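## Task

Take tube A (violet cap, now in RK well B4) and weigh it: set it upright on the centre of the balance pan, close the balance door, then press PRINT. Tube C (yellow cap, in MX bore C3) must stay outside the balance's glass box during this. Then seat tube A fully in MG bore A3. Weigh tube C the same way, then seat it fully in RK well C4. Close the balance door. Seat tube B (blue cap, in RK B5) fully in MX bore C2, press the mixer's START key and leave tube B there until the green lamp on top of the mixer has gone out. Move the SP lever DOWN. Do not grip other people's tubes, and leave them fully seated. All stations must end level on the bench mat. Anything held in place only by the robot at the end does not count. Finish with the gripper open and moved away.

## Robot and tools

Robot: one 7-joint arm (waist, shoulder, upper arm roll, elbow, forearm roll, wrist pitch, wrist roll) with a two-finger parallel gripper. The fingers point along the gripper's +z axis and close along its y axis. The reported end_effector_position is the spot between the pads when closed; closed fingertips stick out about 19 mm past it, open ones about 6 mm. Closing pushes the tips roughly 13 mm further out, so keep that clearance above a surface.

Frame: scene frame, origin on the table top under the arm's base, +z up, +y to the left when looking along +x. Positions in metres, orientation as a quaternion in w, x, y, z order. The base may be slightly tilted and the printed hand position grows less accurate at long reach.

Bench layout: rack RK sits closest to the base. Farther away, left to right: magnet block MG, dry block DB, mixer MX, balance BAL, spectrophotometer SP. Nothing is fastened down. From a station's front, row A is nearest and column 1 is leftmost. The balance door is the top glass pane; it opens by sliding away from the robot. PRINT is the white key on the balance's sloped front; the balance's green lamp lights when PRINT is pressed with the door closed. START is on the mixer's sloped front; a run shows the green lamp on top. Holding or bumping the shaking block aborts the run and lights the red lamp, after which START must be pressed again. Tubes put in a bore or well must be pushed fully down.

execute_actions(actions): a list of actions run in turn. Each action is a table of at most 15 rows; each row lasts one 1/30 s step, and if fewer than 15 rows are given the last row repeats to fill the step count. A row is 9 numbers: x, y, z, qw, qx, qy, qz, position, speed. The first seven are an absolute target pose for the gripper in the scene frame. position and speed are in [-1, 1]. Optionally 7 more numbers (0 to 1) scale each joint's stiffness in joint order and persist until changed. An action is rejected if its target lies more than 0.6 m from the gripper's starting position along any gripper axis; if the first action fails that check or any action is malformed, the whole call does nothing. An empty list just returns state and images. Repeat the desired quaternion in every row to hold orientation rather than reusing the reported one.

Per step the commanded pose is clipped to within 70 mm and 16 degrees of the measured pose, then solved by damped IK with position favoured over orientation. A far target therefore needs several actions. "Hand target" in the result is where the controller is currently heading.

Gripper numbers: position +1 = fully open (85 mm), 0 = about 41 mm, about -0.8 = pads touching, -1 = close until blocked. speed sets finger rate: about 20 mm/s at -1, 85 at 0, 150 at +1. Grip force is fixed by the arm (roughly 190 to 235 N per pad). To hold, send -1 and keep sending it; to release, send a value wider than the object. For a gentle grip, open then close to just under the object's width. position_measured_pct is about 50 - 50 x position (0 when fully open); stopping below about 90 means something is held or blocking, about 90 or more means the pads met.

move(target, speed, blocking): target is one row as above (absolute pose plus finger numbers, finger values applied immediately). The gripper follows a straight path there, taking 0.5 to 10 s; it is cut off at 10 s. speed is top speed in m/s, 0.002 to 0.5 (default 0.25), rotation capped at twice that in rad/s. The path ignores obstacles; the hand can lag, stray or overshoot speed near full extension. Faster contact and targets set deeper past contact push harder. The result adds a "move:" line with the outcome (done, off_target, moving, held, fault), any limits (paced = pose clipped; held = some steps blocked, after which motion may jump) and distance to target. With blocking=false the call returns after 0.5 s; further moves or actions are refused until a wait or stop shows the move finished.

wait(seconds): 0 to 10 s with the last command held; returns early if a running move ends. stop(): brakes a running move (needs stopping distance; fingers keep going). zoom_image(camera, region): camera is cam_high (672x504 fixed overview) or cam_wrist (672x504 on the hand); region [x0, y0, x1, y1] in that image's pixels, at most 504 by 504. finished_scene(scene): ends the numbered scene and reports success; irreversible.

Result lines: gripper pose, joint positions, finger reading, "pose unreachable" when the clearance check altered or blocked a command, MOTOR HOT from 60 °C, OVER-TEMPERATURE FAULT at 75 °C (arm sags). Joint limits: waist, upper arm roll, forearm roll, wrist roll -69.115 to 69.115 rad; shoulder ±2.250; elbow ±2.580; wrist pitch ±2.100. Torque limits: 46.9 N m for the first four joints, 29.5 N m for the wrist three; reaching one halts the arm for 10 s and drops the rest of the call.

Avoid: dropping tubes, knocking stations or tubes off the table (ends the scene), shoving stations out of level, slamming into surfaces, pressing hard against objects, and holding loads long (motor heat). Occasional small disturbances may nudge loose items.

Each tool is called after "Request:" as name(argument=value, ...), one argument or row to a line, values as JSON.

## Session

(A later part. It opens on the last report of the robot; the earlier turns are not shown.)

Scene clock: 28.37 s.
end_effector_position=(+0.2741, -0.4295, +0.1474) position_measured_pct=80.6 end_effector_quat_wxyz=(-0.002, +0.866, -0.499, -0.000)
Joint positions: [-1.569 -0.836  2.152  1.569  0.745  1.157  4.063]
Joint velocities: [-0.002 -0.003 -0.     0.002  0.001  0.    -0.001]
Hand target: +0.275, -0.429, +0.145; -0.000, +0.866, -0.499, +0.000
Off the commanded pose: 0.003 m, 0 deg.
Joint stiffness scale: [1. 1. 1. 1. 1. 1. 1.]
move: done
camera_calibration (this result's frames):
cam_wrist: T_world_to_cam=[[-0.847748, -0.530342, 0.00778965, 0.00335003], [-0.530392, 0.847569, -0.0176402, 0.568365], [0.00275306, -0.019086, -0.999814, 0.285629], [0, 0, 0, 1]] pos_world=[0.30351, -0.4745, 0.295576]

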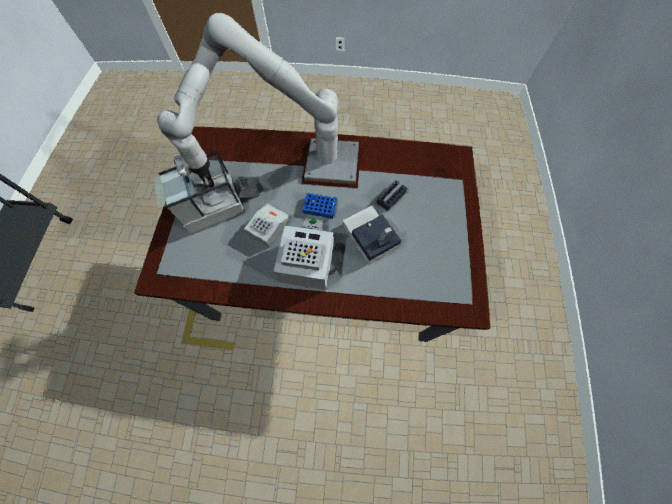

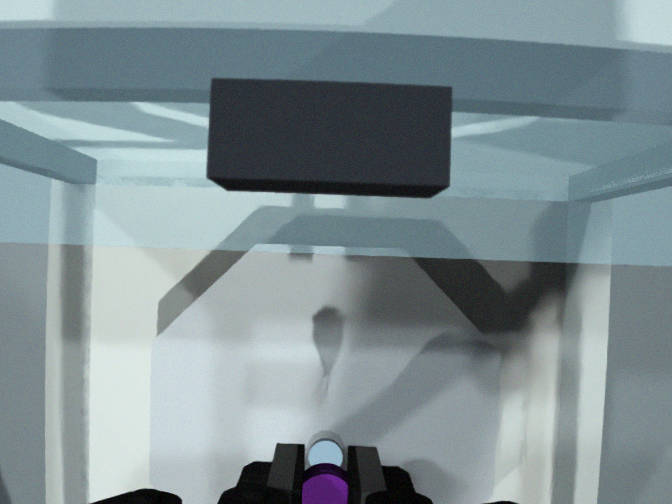

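Request:
move(
  target=[0.275,-0.4295,0.133,0,0.866,-0.5,0,-0.66,-0.5],
  speed=0.01,
)

Request:
zoom_image(
  camera="cam_wrist",
  region=[240,370,420,504],
)

Scene clock: 30.33 s.
end_effector_position=(+0.2741, -0.4297, +0.1352) position_measured_pct=80.6 end_effector_quat_wxyz=(-0.001, +0.866, -0.500, -0.000)
Joint positions: [-1.575 -0.853  2.164  1.581  0.762  1.134  4.049]
Joint velocities: [-0.002 -0.002 -0.001  0.001  0.002 -0.    -0.001]
Hand target: +0.275, -0.429, +0.133; -0.000, +0.866, -0.500, +0.000
Off the commanded pose: 0.002 m, 0 deg.
Joint stiffness scale: [1. 1. 1. 1. 1. 1. 1.]
move: done
camera_calibration (this result's frames):
cam_wrist: T_world_to_cam=[[-0.848393, -0.529296, 0.00862537, 0.00390006], [-0.529363, 0.848218, -0.0173372, 0.568219], [0.0018603, -0.0192747, -0.999812, 0.273582], [0, 0, 0, 1]] pos_world=[0.303594, -0.474636, 0.283348]

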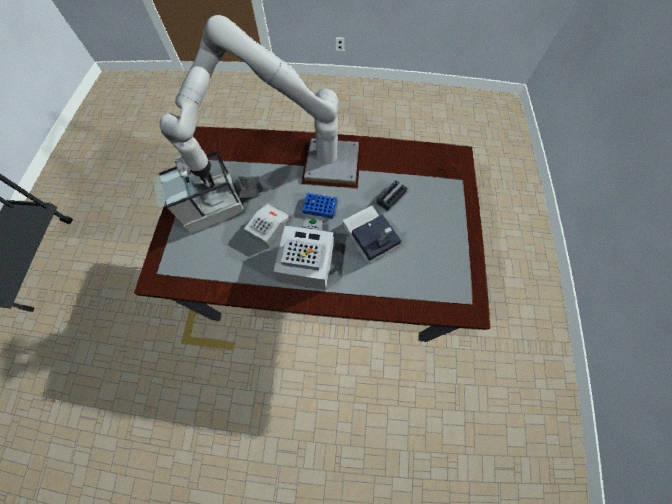

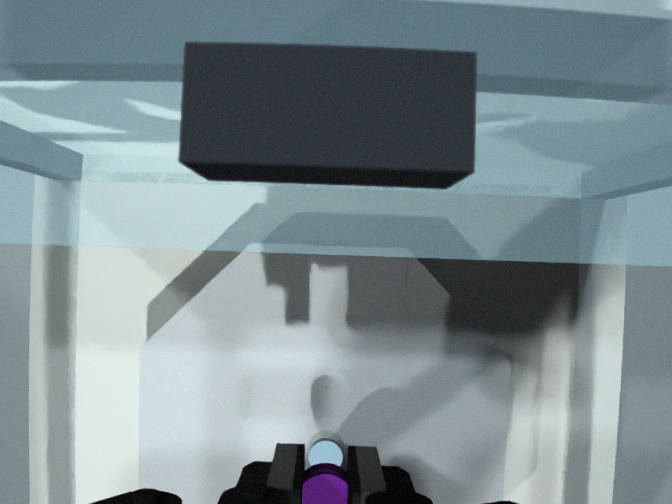

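Region (240, 370, 420, 504) of cam_wrist's 672x504 image, scaled by 2.800; it fills the top 375 rows of this view, and the rest is white.

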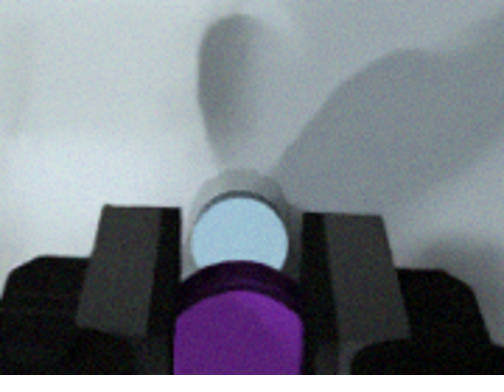

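Request:
move(
  target=[0.275,-0.4295,0.1315,0,0.866,-0.5,0,-0.66,-0.5],
  speed=0.005,
)

Request:
move(
  target=[0.275,-0.4295,0.1315,0,0.866,-0.5,0,-0.25,-0.5],
  speed=0.005,
)

Request:
move(
  target=[0.275,-0.4295,0.265,0,0.866,-0.5,0,-0.25,0],
  speed=0.15,
)

Scene clock: 31.63 s.
end_effector_position=(+0.2743, -0.4297, +0.1342) position_measured_pct=80.6 end_effector_quat_wxyz=(-0.001, +0.866, -0.500, -0.000)
Joint positions: [-1.576 -0.855  2.164  1.582  0.765  1.132  4.047]
Joint velocities: [-0.001 -0.    -0.    -0.     0.001  0.    -0.   ]
Hand target: +0.275, -0.429, +0.132; -0.000, +0.866, -0.500, -0.000
Off the commanded pose: 0.003 m, 0 deg.
Joint stiffness scale: [1. 1. 1. 1. 1. 1. 1.]
move: done
camera_calibration (this result's frames):
cam_wrist: T_world_to_cam=[[-0.848433, -0.52923, 0.0088129, 0.0040595], [-0.5293, 0.848249, -0.0177538, 0.568341], [0.0019203, -0.0197276, -0.999804, 0.272364], [0, 0, 0, 1]] pos_world=[0.303744, -0.474574, 0.282365]

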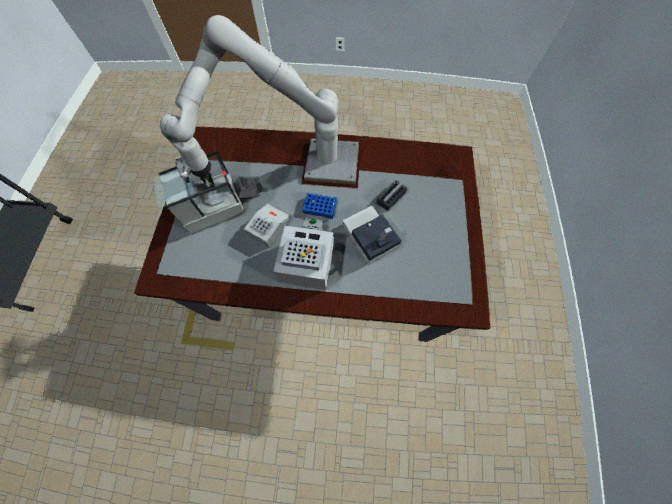

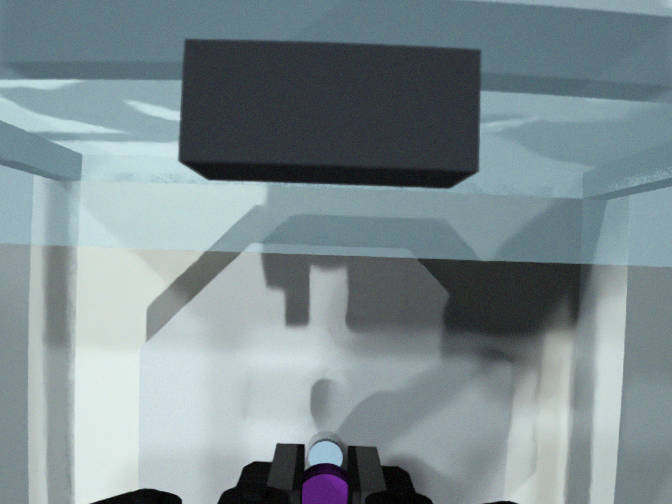

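Scene clock: 32.40 s.
end_effector_position=(+0.2742, -0.4296, +0.1336) position_measured_pct=62.3 end_effector_quat_wxyz=(-0.001, +0.866, -0.500, -0.000)
Joint positions: [-1.576 -0.856  2.164  1.583  0.765  1.132  4.047]
Joint velocities: [ 0.001 -0.001  0.001  0.001  0.001  0.    -0.   ]
Hand target: +0.275, -0.429, +0.132; -0.000, +0.866, -0.500, -0.000
Off the commanded pose: 0.002 m, 0 deg.
Joint stiffness scale: [1. 1. 1. 1. 1. 1. 1.]
move: done
camera_calibration (this result's frames):
cam_wrist: T_world_to_cam=[[-0.848316, -0.529419, 0.00865577, 0.00395345], [-0.529487, 0.848143, -0.0172131, 0.568163], [0.0017716, -0.0191853, -0.999814, 0.272055], [0, 0, 0, 1]] pos_world=[0.303707, -0.474571, 0.28175]

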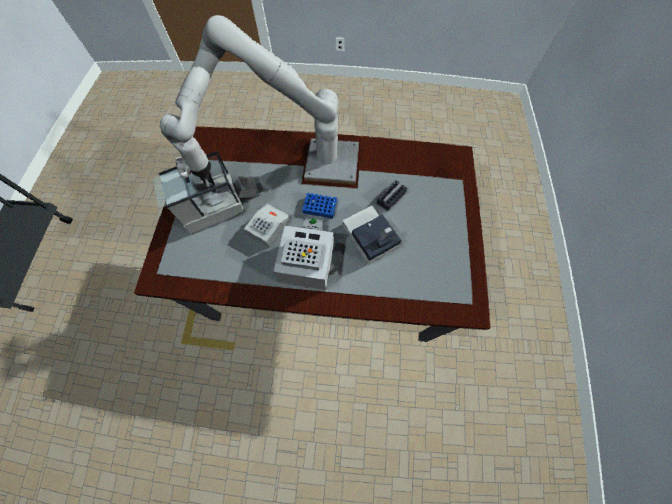

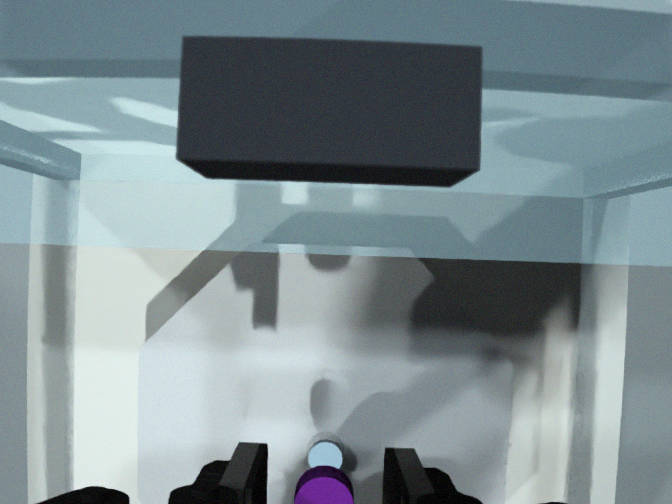

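Scene clock: 33.73 s.
end_effector_position=(+0.2758, -0.4302, +0.2626) position_measured_pct=62.3 end_effector_quat_wxyz=(+0.002, +0.865, -0.501, -0.000)
Joint positions: [-1.552 -0.707  2.059  1.388  0.627  1.413  4.155]
Joint velocities: [-0.001  0.003  0.    -0.001 -0.     0.001  0.001]
Hand target: +0.275, -0.430, +0.265; +0.000, +0.866, -0.500, -0.000
Off the commanded pose: 0.003 m, 0 deg.
Joint stiffness scale: [1. 1. 1. 1. 1. 1. 1.]
move: done
camera_calibration (this result's frames):
cam_wrist: T_world_to_cam=[[-0.849773, -0.526958, 0.0142061, 0.00387276], [-0.527148, 0.849513, -0.0210462, 0.572691], [-0.000977806, -0.0253733, -0.999678, 0.399098], [0, 0, 0, 1]] pos_world=[0.305574, -0.474341, 0.410967]

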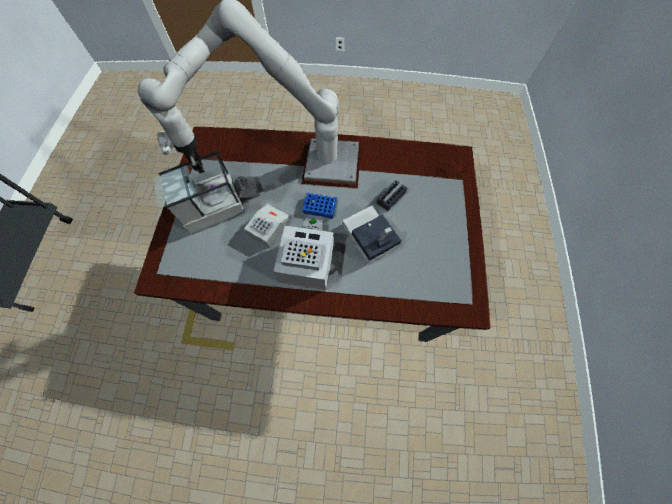

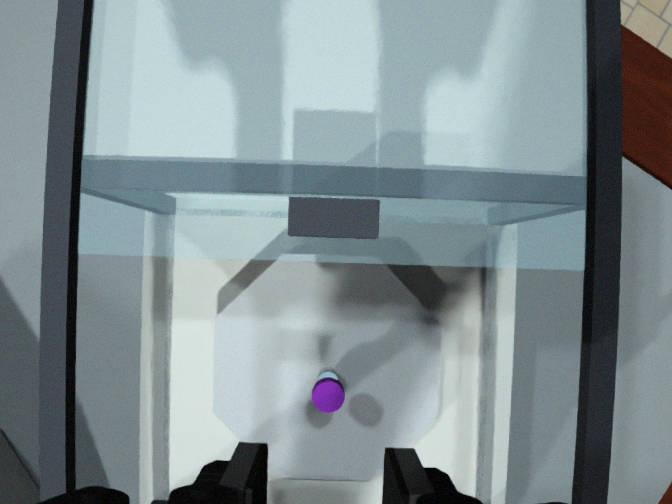

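Request:
move(
  target=[0.3205,-0.5085,0.262,0,0.866,-0.5,0,-1,0.5],
  speed=0.15,
)

Request:
move(
  target=[0.3205,-0.5085,0.233,0,0.866,-0.5,0,-1,0.5],
  speed=0.05,
)

Request:
move(
  target=[0.2575,-0.3994,0.233,0,0.866,-0.5,0,-1,0.5],
  speed=0.07,
)

Scene clock: 35.40 s.
end_effector_position=(+0.3216, -0.5083, +0.2632) position_measured_pct=91.7 end_effector_quat_wxyz=(-0.002, +0.865, -0.503, +0.004)
Joint positions: [-1.73  -0.89   2.124  0.971  0.72   1.587  4.271]
Joint velocities: [-0.004 -0.004  0.    -0.003  0.002  0.001  0.   ]
Hand target: +0.321, -0.509, +0.262; -0.000, +0.866, -0.500, +0.000
Off the commanded pose: 0.002 m, 1 deg.
Joint stiffness scale: [1. 1. 1. 1. 1. 1. 1.]
move: done
camera_calibration (this result's frames):
cam_wrist: T_world_to_cam=[[-0.851594, -0.524192, 0.00308836, 0.00652501], [-0.524113, 0.851328, -0.0233593, 0.663766], [0.00961556, -0.0215113, -0.999722, 0.396368], [0, 0, 0, 1]] pos_world=[0.349634, -0.553136, 0.411742]

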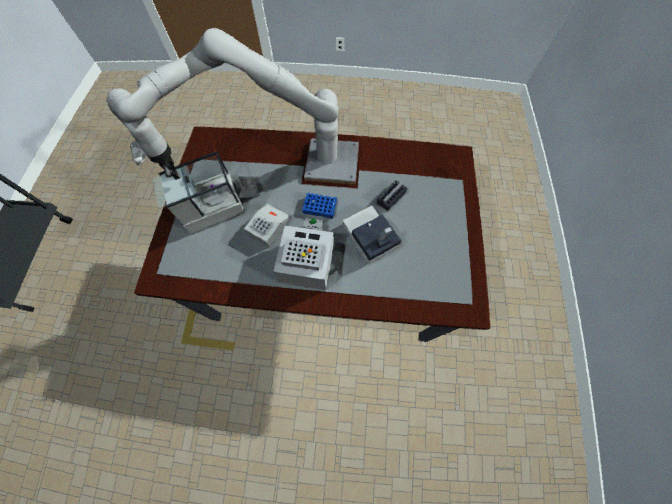

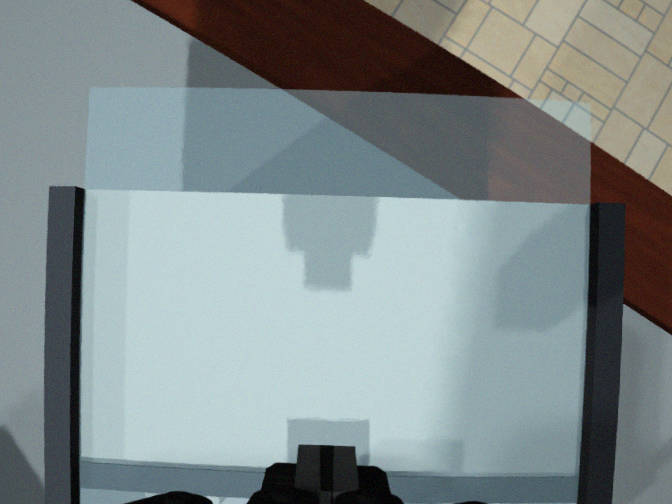

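Scene clock: 36.33 s.
end_effector_position=(+0.3229, -0.5059, +0.2353) position_measured_pct=91.7 end_effector_quat_wxyz=(-0.002, +0.868, -0.496, -0.000)
Joint positions: [-1.725 -0.91   2.141  1.031  0.727  1.526  4.261]
Joint velocities: [ 0.002  0.     0.005  0.001 -0.    -0.003  0.   ]
Hand target: +0.320, -0.508, +0.233; -0.000, +0.866, -0.500, +0.000
Off the commanded pose: 0.004 m, 1 deg.
Joint stiffness scale: [1. 1. 1. 1. 1. 1. 1.]
move: off_target
camera_calibration (this result's frames):
cam_wrist: T_world_to_cam=[[-0.84372, -0.536735, 0.00715147, -0.000811522], [-0.536773, 0.843548, -0.0173825, 0.660486], [0.00329718, -0.0185047, -0.999823, 0.372091], [0, 0, 0, 1]] pos_world=[0.352619, -0.550701, 0.383511]

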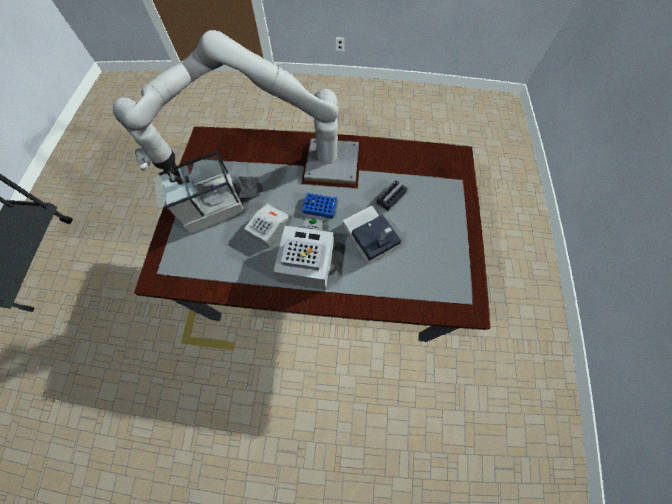

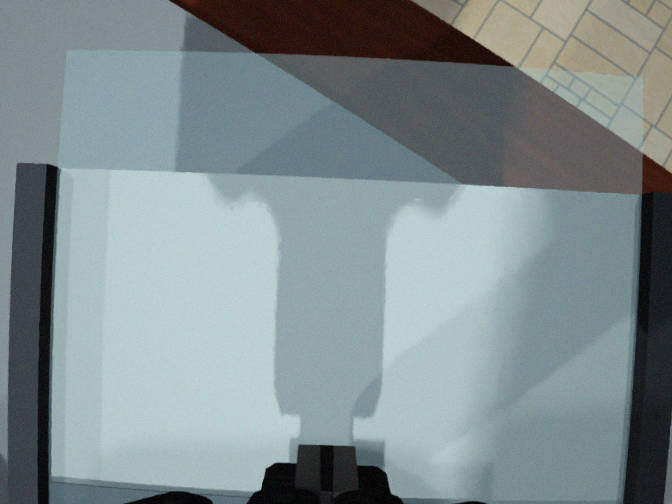

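Scene clock: 38.53 s.
end_effector_position=(+0.2572, -0.4002, +0.2323) position_measured_pct=91.7 end_effector_quat_wxyz=(+0.002, +0.868, -0.497, -0.002)
Joint positions: [-1.495 -0.667  2.059  1.574  0.615  1.283  4.119]
Joint velocities: [ 0.006  0.007 -0.001  0.002 -0.001 -0.001  0.   ]
Hand target: +0.257, -0.399, +0.233; +0.000, +0.866, -0.500, -0.000
Off the commanded pose: 0.001 m, 1 deg.
Joint stiffness scale: [1. 1. 1. 1. 1. 1. 1.]
move: done
camera_calibration (this result's frames):
cam_wrist: T_world_to_cam=[[-0.844235, -0.535728, 0.0161853, -0.00112099], [-0.535955, 0.844066, -0.0174433, 0.536013], [-0.00431657, -0.0234009, -0.999717, 0.371181], [0, 0, 0, 1]] pos_world=[0.287935, -0.444345, 0.380444]

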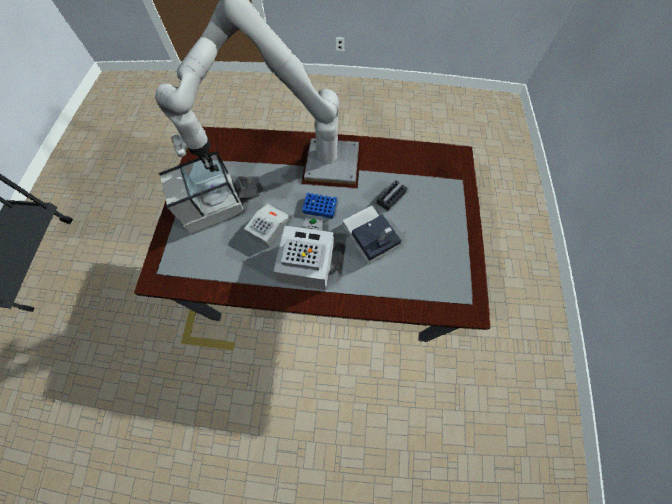

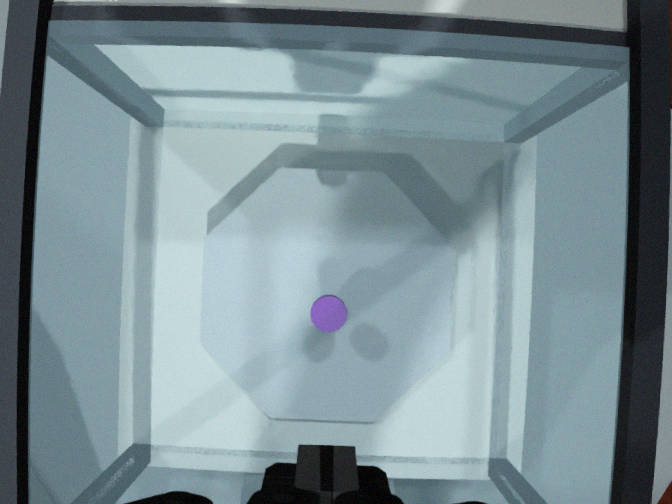

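Push a bit more slowly until it stops.

Request:
move(
  target=[0.2540,-0.3933,0.234,0,0.866,-0.5,0,-1,0.5],
  speed=0.015,
)

Scene clock: 39.43 s.
end_effector_position=(+0.2550, -0.3976, +0.2340) position_measured_pct=91.7 end_effector_quat_wxyz=(+0.004, +0.867, -0.498, +0.002)
Joint positions: [-1.482 -0.652  2.056  1.593  0.608  1.267  4.118]
Joint velocities: [ 0.002  0.008  0.     0.004 -0.005 -0.005 -0.   ]
Hand target: +0.254, -0.393, +0.234; +0.000, +0.866, -0.500, -0.000
Off the commanded pose: 0.004 m, 1 deg.
Joint stiffness scale: [1. 1. 1. 1. 1. 1. 1.]
move: off_target
camera_calibration (this result's frames):
cam_wrist: T_world_to_cam=[[-0.845497, -0.533764, 0.0151609, -0.000253824], [-0.533978, 0.845084, -0.0264522, 0.534727], [0.00130696, -0.0304609, -0.999535, 0.368698], [0, 0, 0, 1]] pos_world=[0.284836, -0.440794, 0.382675]

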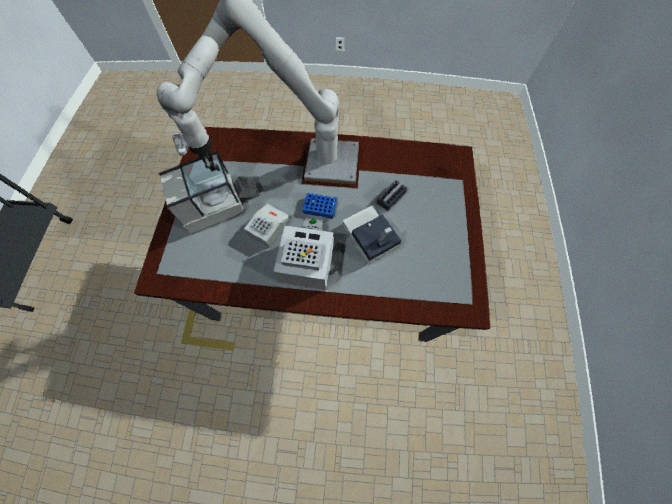

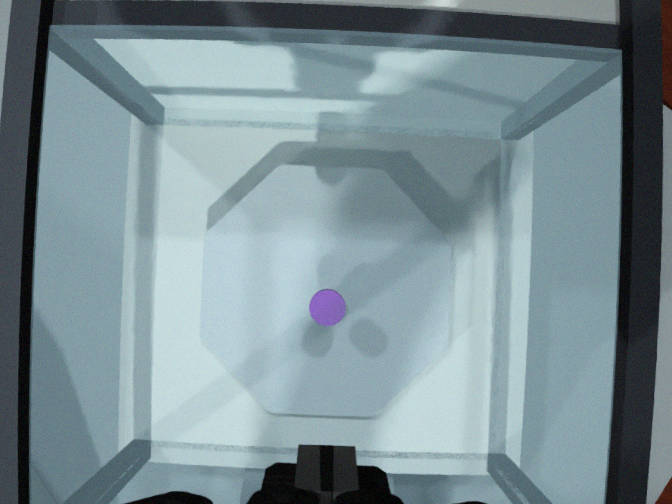

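Request:
move(
  target=[0.257,-0.401,0.262,0,0.866,-0.5,0,-1,0.5],
  speed=0.08,
)

Request:
move(
  target=[0.2013,-0.3015,0.255,0,0.866,-0.5,0,-1,0.5],
  speed=0.2,
)

Scene clock: 40.80 s.
end_effector_position=(+0.2563, -0.4025, +0.2600) position_measured_pct=91.7 end_effector_quat_wxyz=(+0.002, +0.865, -0.502, +0.000)
Joint positions: [-1.482 -0.638  2.039  1.522  0.583  1.344  4.14 ]
Joint velocities: [ 0.    -0.    -0.004 -0.002 -0.     0.003 -0.   ]
Hand target: +0.257, -0.401, +0.262; +0.000, +0.866, -0.500, -0.000
Off the commanded pose: 0.003 m, 0 deg.
Joint stiffness scale: [1. 1. 1. 1. 1. 1. 1.]
move: done
camera_calibration (this result's frames):
cam_wrist: T_world_to_cam=[[-0.851153, -0.524758, 0.0129148, 0.00352364], [-0.524917, 0.850888, -0.0212555, 0.538862], [0.000164949, -0.0248709, -0.999691, 0.397075], [0, 0, 0, 1]] pos_world=[0.285792, -0.446786, 0.40836]

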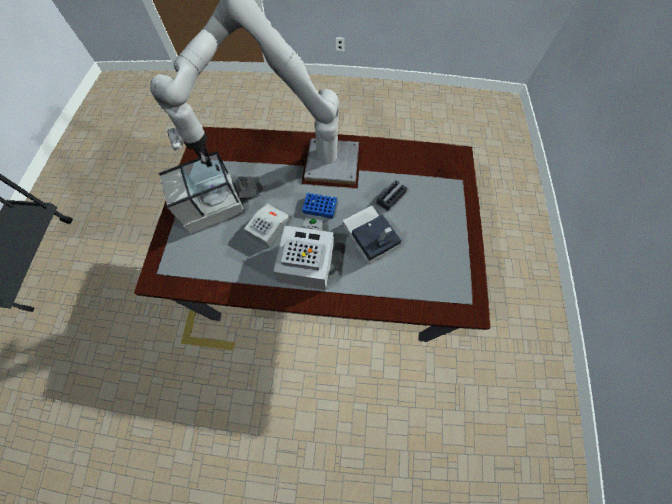

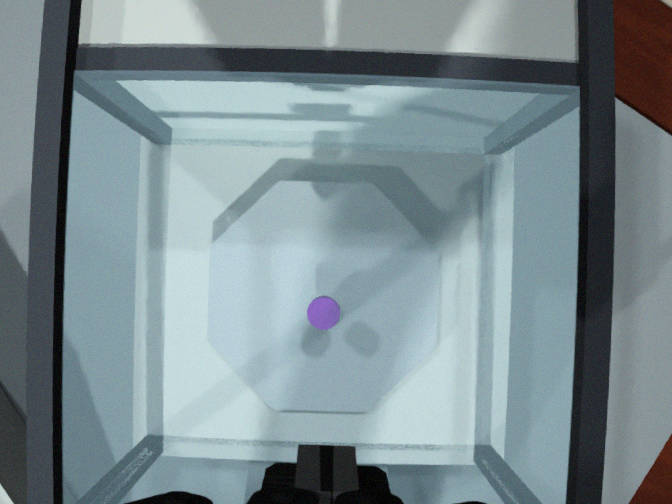

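Scene clock: 42.00 s.
end_effector_position=(+0.2006, -0.3019, +0.2547) position_measured_pct=91.7 end_effector_quat_wxyz=(+0.001, +0.866, -0.501, -0.003)
Joint positions: [-1.224 -0.4    1.884  1.897  0.423  1.159  4.145]
Joint velocities: [ 0.016  0.    -0.009  0.002 -0.     0.    -0.   ]
Hand target: +0.201, -0.301, +0.255; -0.000, +0.866, -0.500, -0.000
Off the commanded pose: 0.001 m, 0 deg.
Joint stiffness scale: [1. 1. 1. 1. 1. 1. 1.]
move: done
camera_calibration (this result's frames):
cam_wrist: T_world_to_cam=[[-0.849301, -0.527704, 0.0147125, 0.00726495], [-0.527892, 0.849167, -0.0156888, 0.422594], [-0.00421429, -0.0210911, -0.999769, 0.396317], [0, 0, 0, 1]] pos_world=[0.230924, -0.34666, 0.402748]

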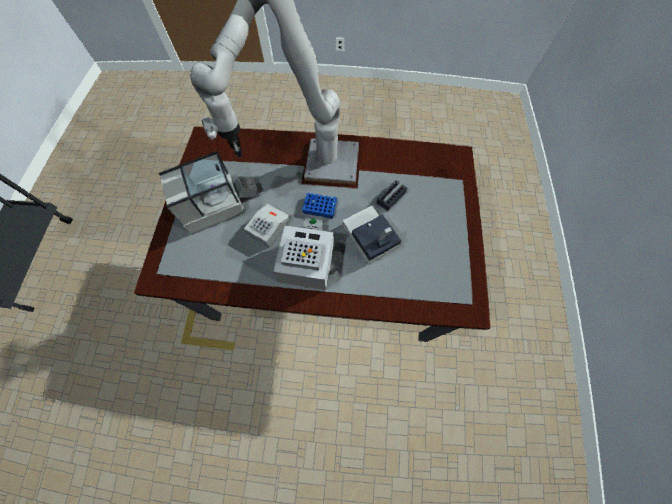

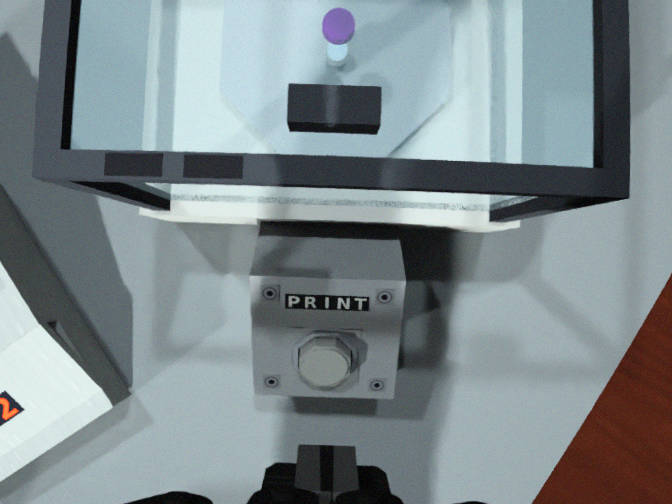

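Request:
move(
  target=[0.2040,-0.3032,0.10,0,0.866,-0.5,0,-1,0.5],
  speed=0.15,
)

Request:
move(
  target=[0.2040,-0.3032,0.088,0,0.866,-0.5,0,-1,0.5],
  speed=0.015,
)

Scene clock: 44.03 s.
end_effector_position=(+0.2034, -0.3040, +0.1020) position_measured_pct=91.7 end_effector_quat_wxyz=(-0.000, +0.866, -0.500, +0.000)
Joint positions: [-1.473 -0.674  2.163  2.113  0.815  0.798  3.813]
Joint velocities: [-0.004 -0.004  0.    -0.001  0.001  0.    -0.001]
Hand target: +0.204, -0.303, +0.100; -0.000, +0.866, -0.499, +0.001
Off the commanded pose: 0.002 m, 0 deg.
Joint stiffness scale: [1. 1. 1. 1. 1. 1. 1.]
move: done
camera_calibration (this result's frames):
cam_wrist: T_world_to_cam=[[-0.848239, -0.529516, 0.0101802, 0.0104268], [-0.529612, 0.848019, -0.0193555, 0.423841], [0.00161604, -0.0218096, -0.999761, 0.242227], [0, 0, 0, 1]] pos_world=[0.232924, -0.348621, 0.250266]

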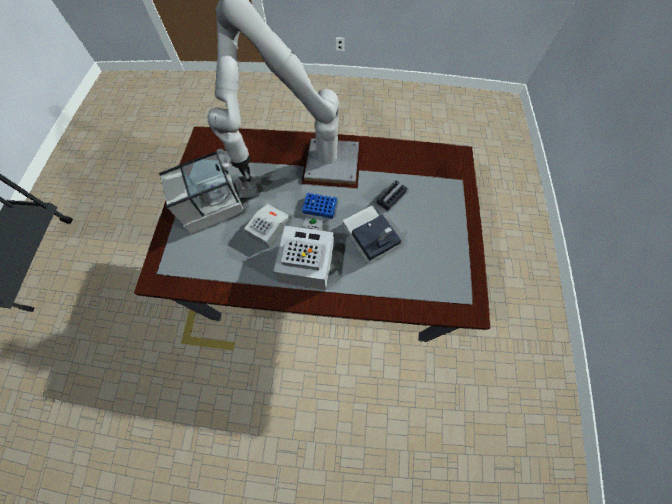

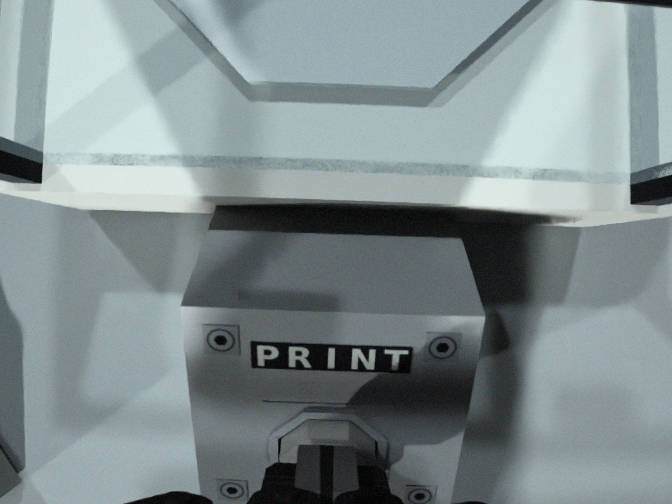

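Scene clock: 45.20 s.
end_effector_position=(+0.2032, -0.3050, +0.0920) position_measured_pct=91.7 end_effector_quat_wxyz=(+0.003, +0.866, -0.501, +0.000)
Joint positions: [-1.493 -0.694  2.187  2.121  0.854  0.778  3.778]
Joint velocities: [-0.004  0.    -0.002  0.001  0.002  0.    -0.005]
Hand target: +0.204, -0.303, +0.088; -0.000, +0.866, -0.500, +0.000
Off the commanded pose: 0.004 m, 0 deg.
Joint stiffness scale: [1. 1. 1. 1. 1. 1. 1.]
move: off_target
camera_calibration (this result's frames):
cam_wrist: T_world_to_cam=[[-0.84934, -0.527624, 0.0152978, 0.0101923], [-0.527844, 0.849054, -0.0220943, 0.424628], [-0.00133116, -0.0268404, -0.999639, 0.23126], [0, 0, 0, 1]] pos_world=[0.233102, -0.348947, 0.240402]

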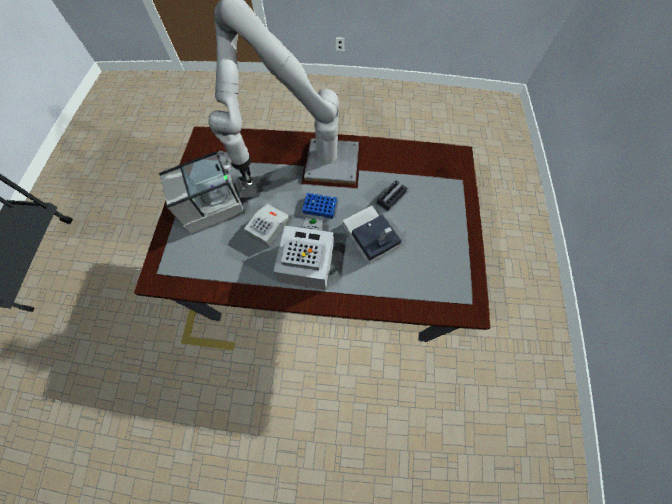

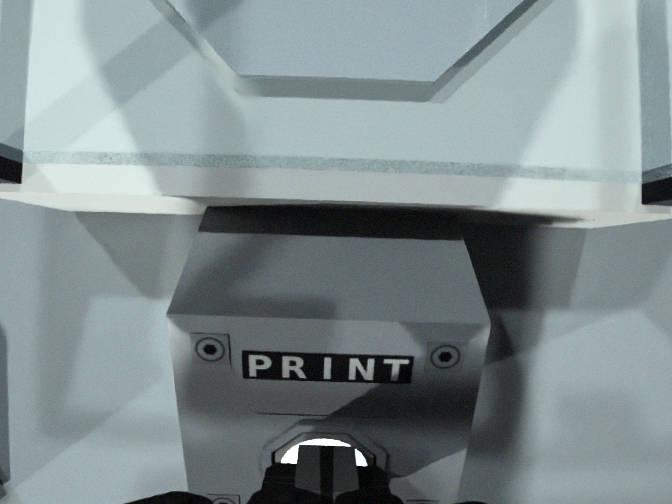

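Green lamp lit. Release, reopen door.

Request:
move(
  target=[0.2040,-0.3032,0.104,0,0.866,-0.5,0,-1,0.5],
  speed=0.02,
)

Request:
move(
  target=[0.2040,-0.3032,0.262,0,0.866,-0.5,0,0,0.5],
  speed=0.2,
)

Request:
move(
  target=[0.2483,-0.3822,0.258,0,0.866,-0.5,0,0,0.5],
  speed=0.15,
)

Request:
move(
  target=[0.2483,-0.3822,0.228,0,0.866,-0.5,0,0,0.5],
  speed=0.05,
)

Scene clock: 46.60 s.
end_effector_position=(+0.2048, -0.3023, +0.1024) position_measured_pct=91.7 end_effector_quat_wxyz=(-0.000, +0.866, -0.500, +0.001)
Joint positions: [-1.474 -0.674  2.157  2.116  0.817  0.799  3.806]
Joint velocities: [ 0.003  0.005 -0.    -0.001 -0.002  0.     0.003]
Hand target: +0.204, -0.303, +0.104; +0.000, +0.866, -0.500, -0.000
Off the commanded pose: 0.002 m, 0 deg.
Joint stiffness scale: [1. 1. 1. 1. 1. 1. 1.]
move: done
camera_calibration (this result's frames):
cam_wrist: T_world_to_cam=[[-0.847836, -0.530174, 0.0094817, 0.0123279], [-0.530252, 0.847604, -0.0199858, 0.42322], [0.00255921, -0.0219724, -0.999755, 0.242414], [0, 0, 0, 1]] pos_world=[0.234245, -0.346861, 0.250696]

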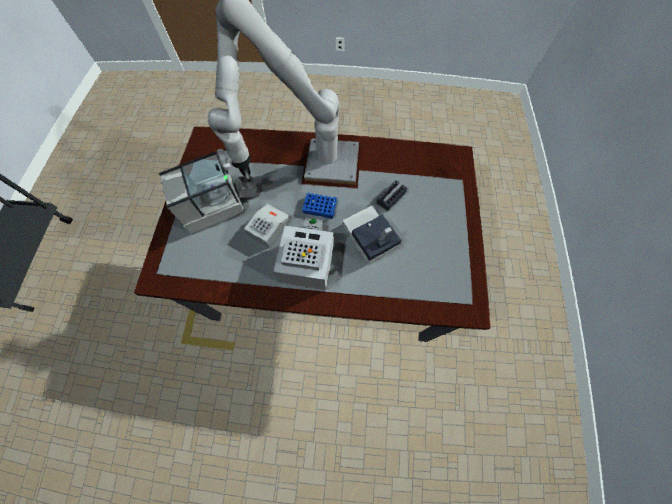

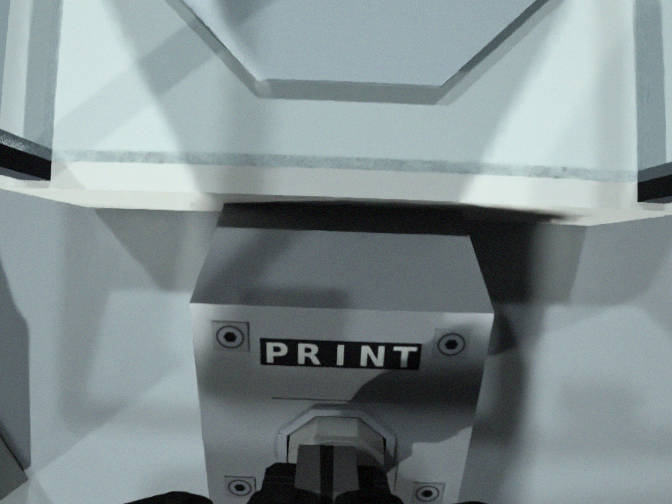

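Scene clock: 47.97 s.
end_effector_position=(+0.2044, -0.3038, +0.2599) position_measured_pct=50.0 end_effector_quat_wxyz=(+0.001, +0.865, -0.501, -0.000)
Joint positions: [-1.223 -0.403  1.871  1.881  0.425  1.174  4.139]
Joint velocities: [ 0.008  0.004 -0.003  0.001  0.001  0.     0.   ]
Hand target: +0.204, -0.303, +0.262; +0.000, +0.866, -0.501, -0.001
Off the commanded pose: 0.002 m, 0 deg.
Joint stiffness scale: [1. 1. 1. 1. 1. 1. 1.]
move: done
camera_calibration (this result's frames):
cam_wrist: T_world_to_cam=[[-0.849642, -0.527196, 0.0131041, 0.0100086], [-0.527359, 0.849401, -0.0202583, 0.427403], [-0.000450566, -0.0241228, -0.999709, 0.399775], [0, 0, 0, 1]] pos_world=[0.234079, -0.348116, 0.408185]

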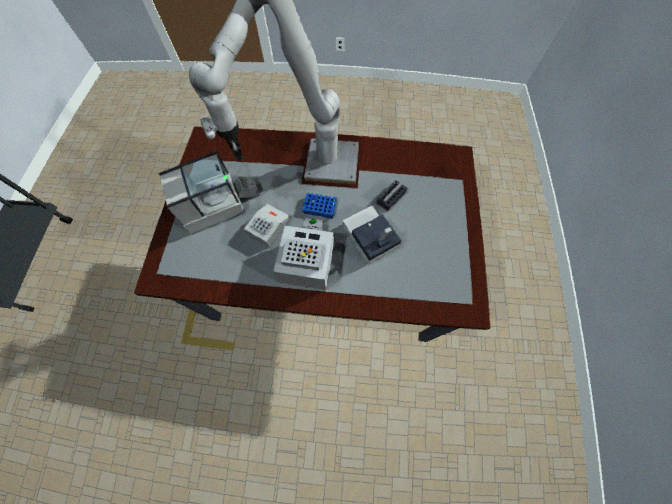

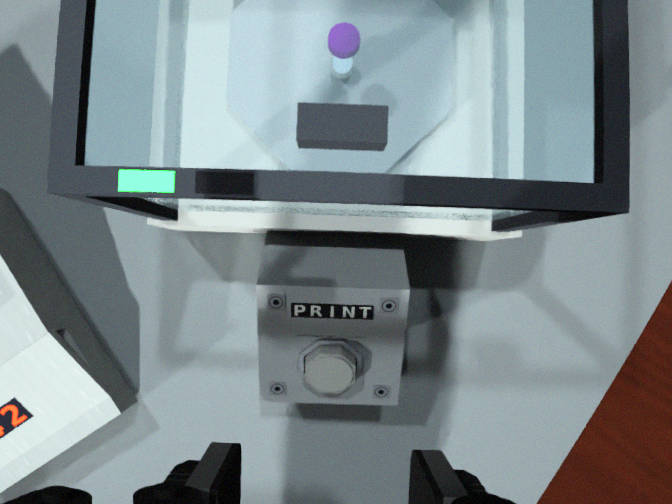

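Scene clock: 49.10 s.
end_effector_position=(+0.2493, -0.3815, +0.2588) position_measured_pct=50.0 end_effector_quat_wxyz=(-0.002, +0.865, -0.502, +0.003)
Joint positions: [-1.437 -0.6    2.004  1.602  0.559  1.303  4.122]
Joint velocities: [-0.005 -0.005 -0.    -0.001  0.001  0.001 -0.   ]
Hand target: +0.248, -0.382, +0.258; +0.000, +0.866, -0.500, +0.000
Off the commanded pose: 0.001 m, 0 deg.
Joint stiffness scale: [1. 1. 1. 1. 1. 1. 1.]
move: done
camera_calibration (this result's frames):
cam_wrist: T_world_to_cam=[[-0.850469, -0.526007, 0.00450645, 0.0101372], [-0.525962, 0.8502, -0.0228988, 0.517719], [0.00821356, -0.021845, -0.999728, 0.395575], [0, 0, 0, 1]] pos_world=[0.277673, -0.426191, 0.407277]

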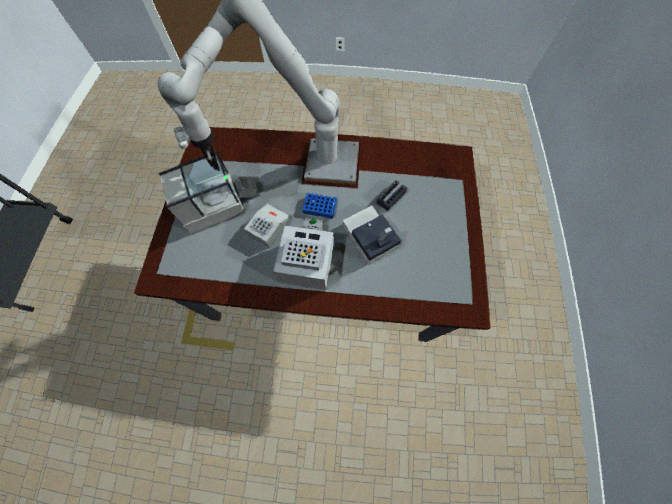

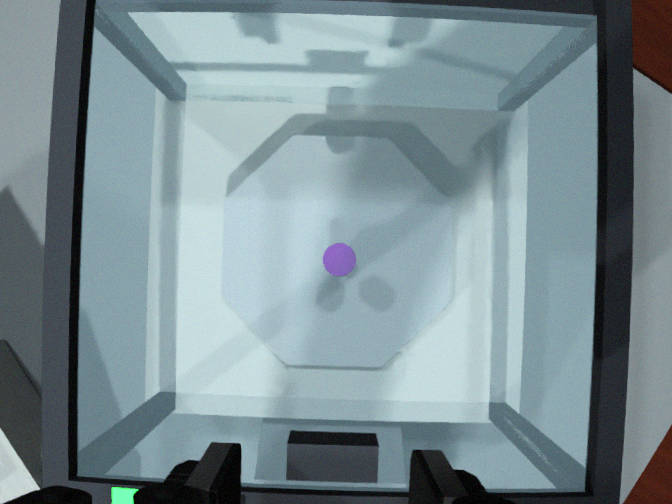

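Scene clock: 50.03 s.
end_effector_position=(+0.2476, -0.3826, +0.2307) position_measured_pct=50.0 end_effector_quat_wxyz=(-0.000, +0.866, -0.500, +0.000)
Joint positions: [-1.45  -0.633  2.031  1.65   0.597  1.243  4.099]
Joint velocities: [ 0.    -0.002 -0.001  0.001  0.003 -0.001 -0.001]
Hand target: +0.248, -0.382, +0.228; -0.000, +0.866, -0.500, +0.000
Off the commanded pose: 0.003 m, 0 deg.
Joint stiffness scale: [1. 1. 1. 1. 1. 1. 1.]
move: done
camera_calibration (this result's frames):
cam_wrist: T_world_to_cam=[[-0.847874, -0.530113, 0.0095073, 0.00482036], [-0.530194, 0.847652, -0.0195023, 0.516351], [0.00227955, -0.0215762, -0.999765, 0.369036], [0, 0, 0, 1]] pos_world=[0.277012, -0.427168, 0.378973]

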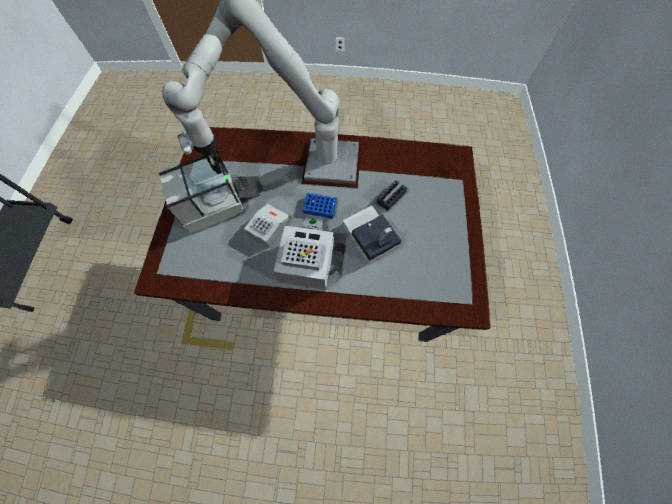

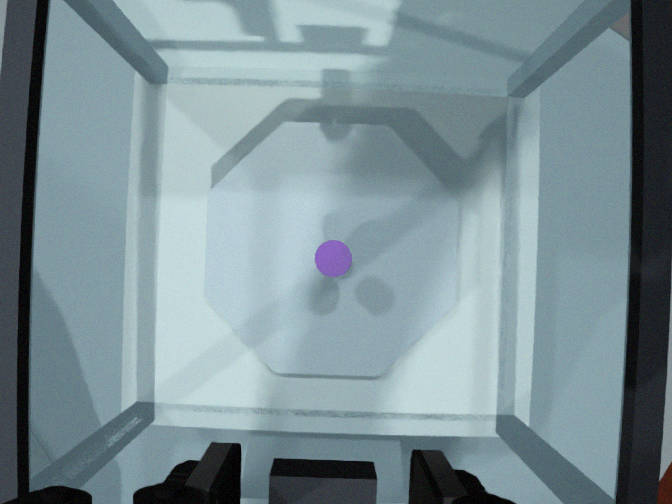

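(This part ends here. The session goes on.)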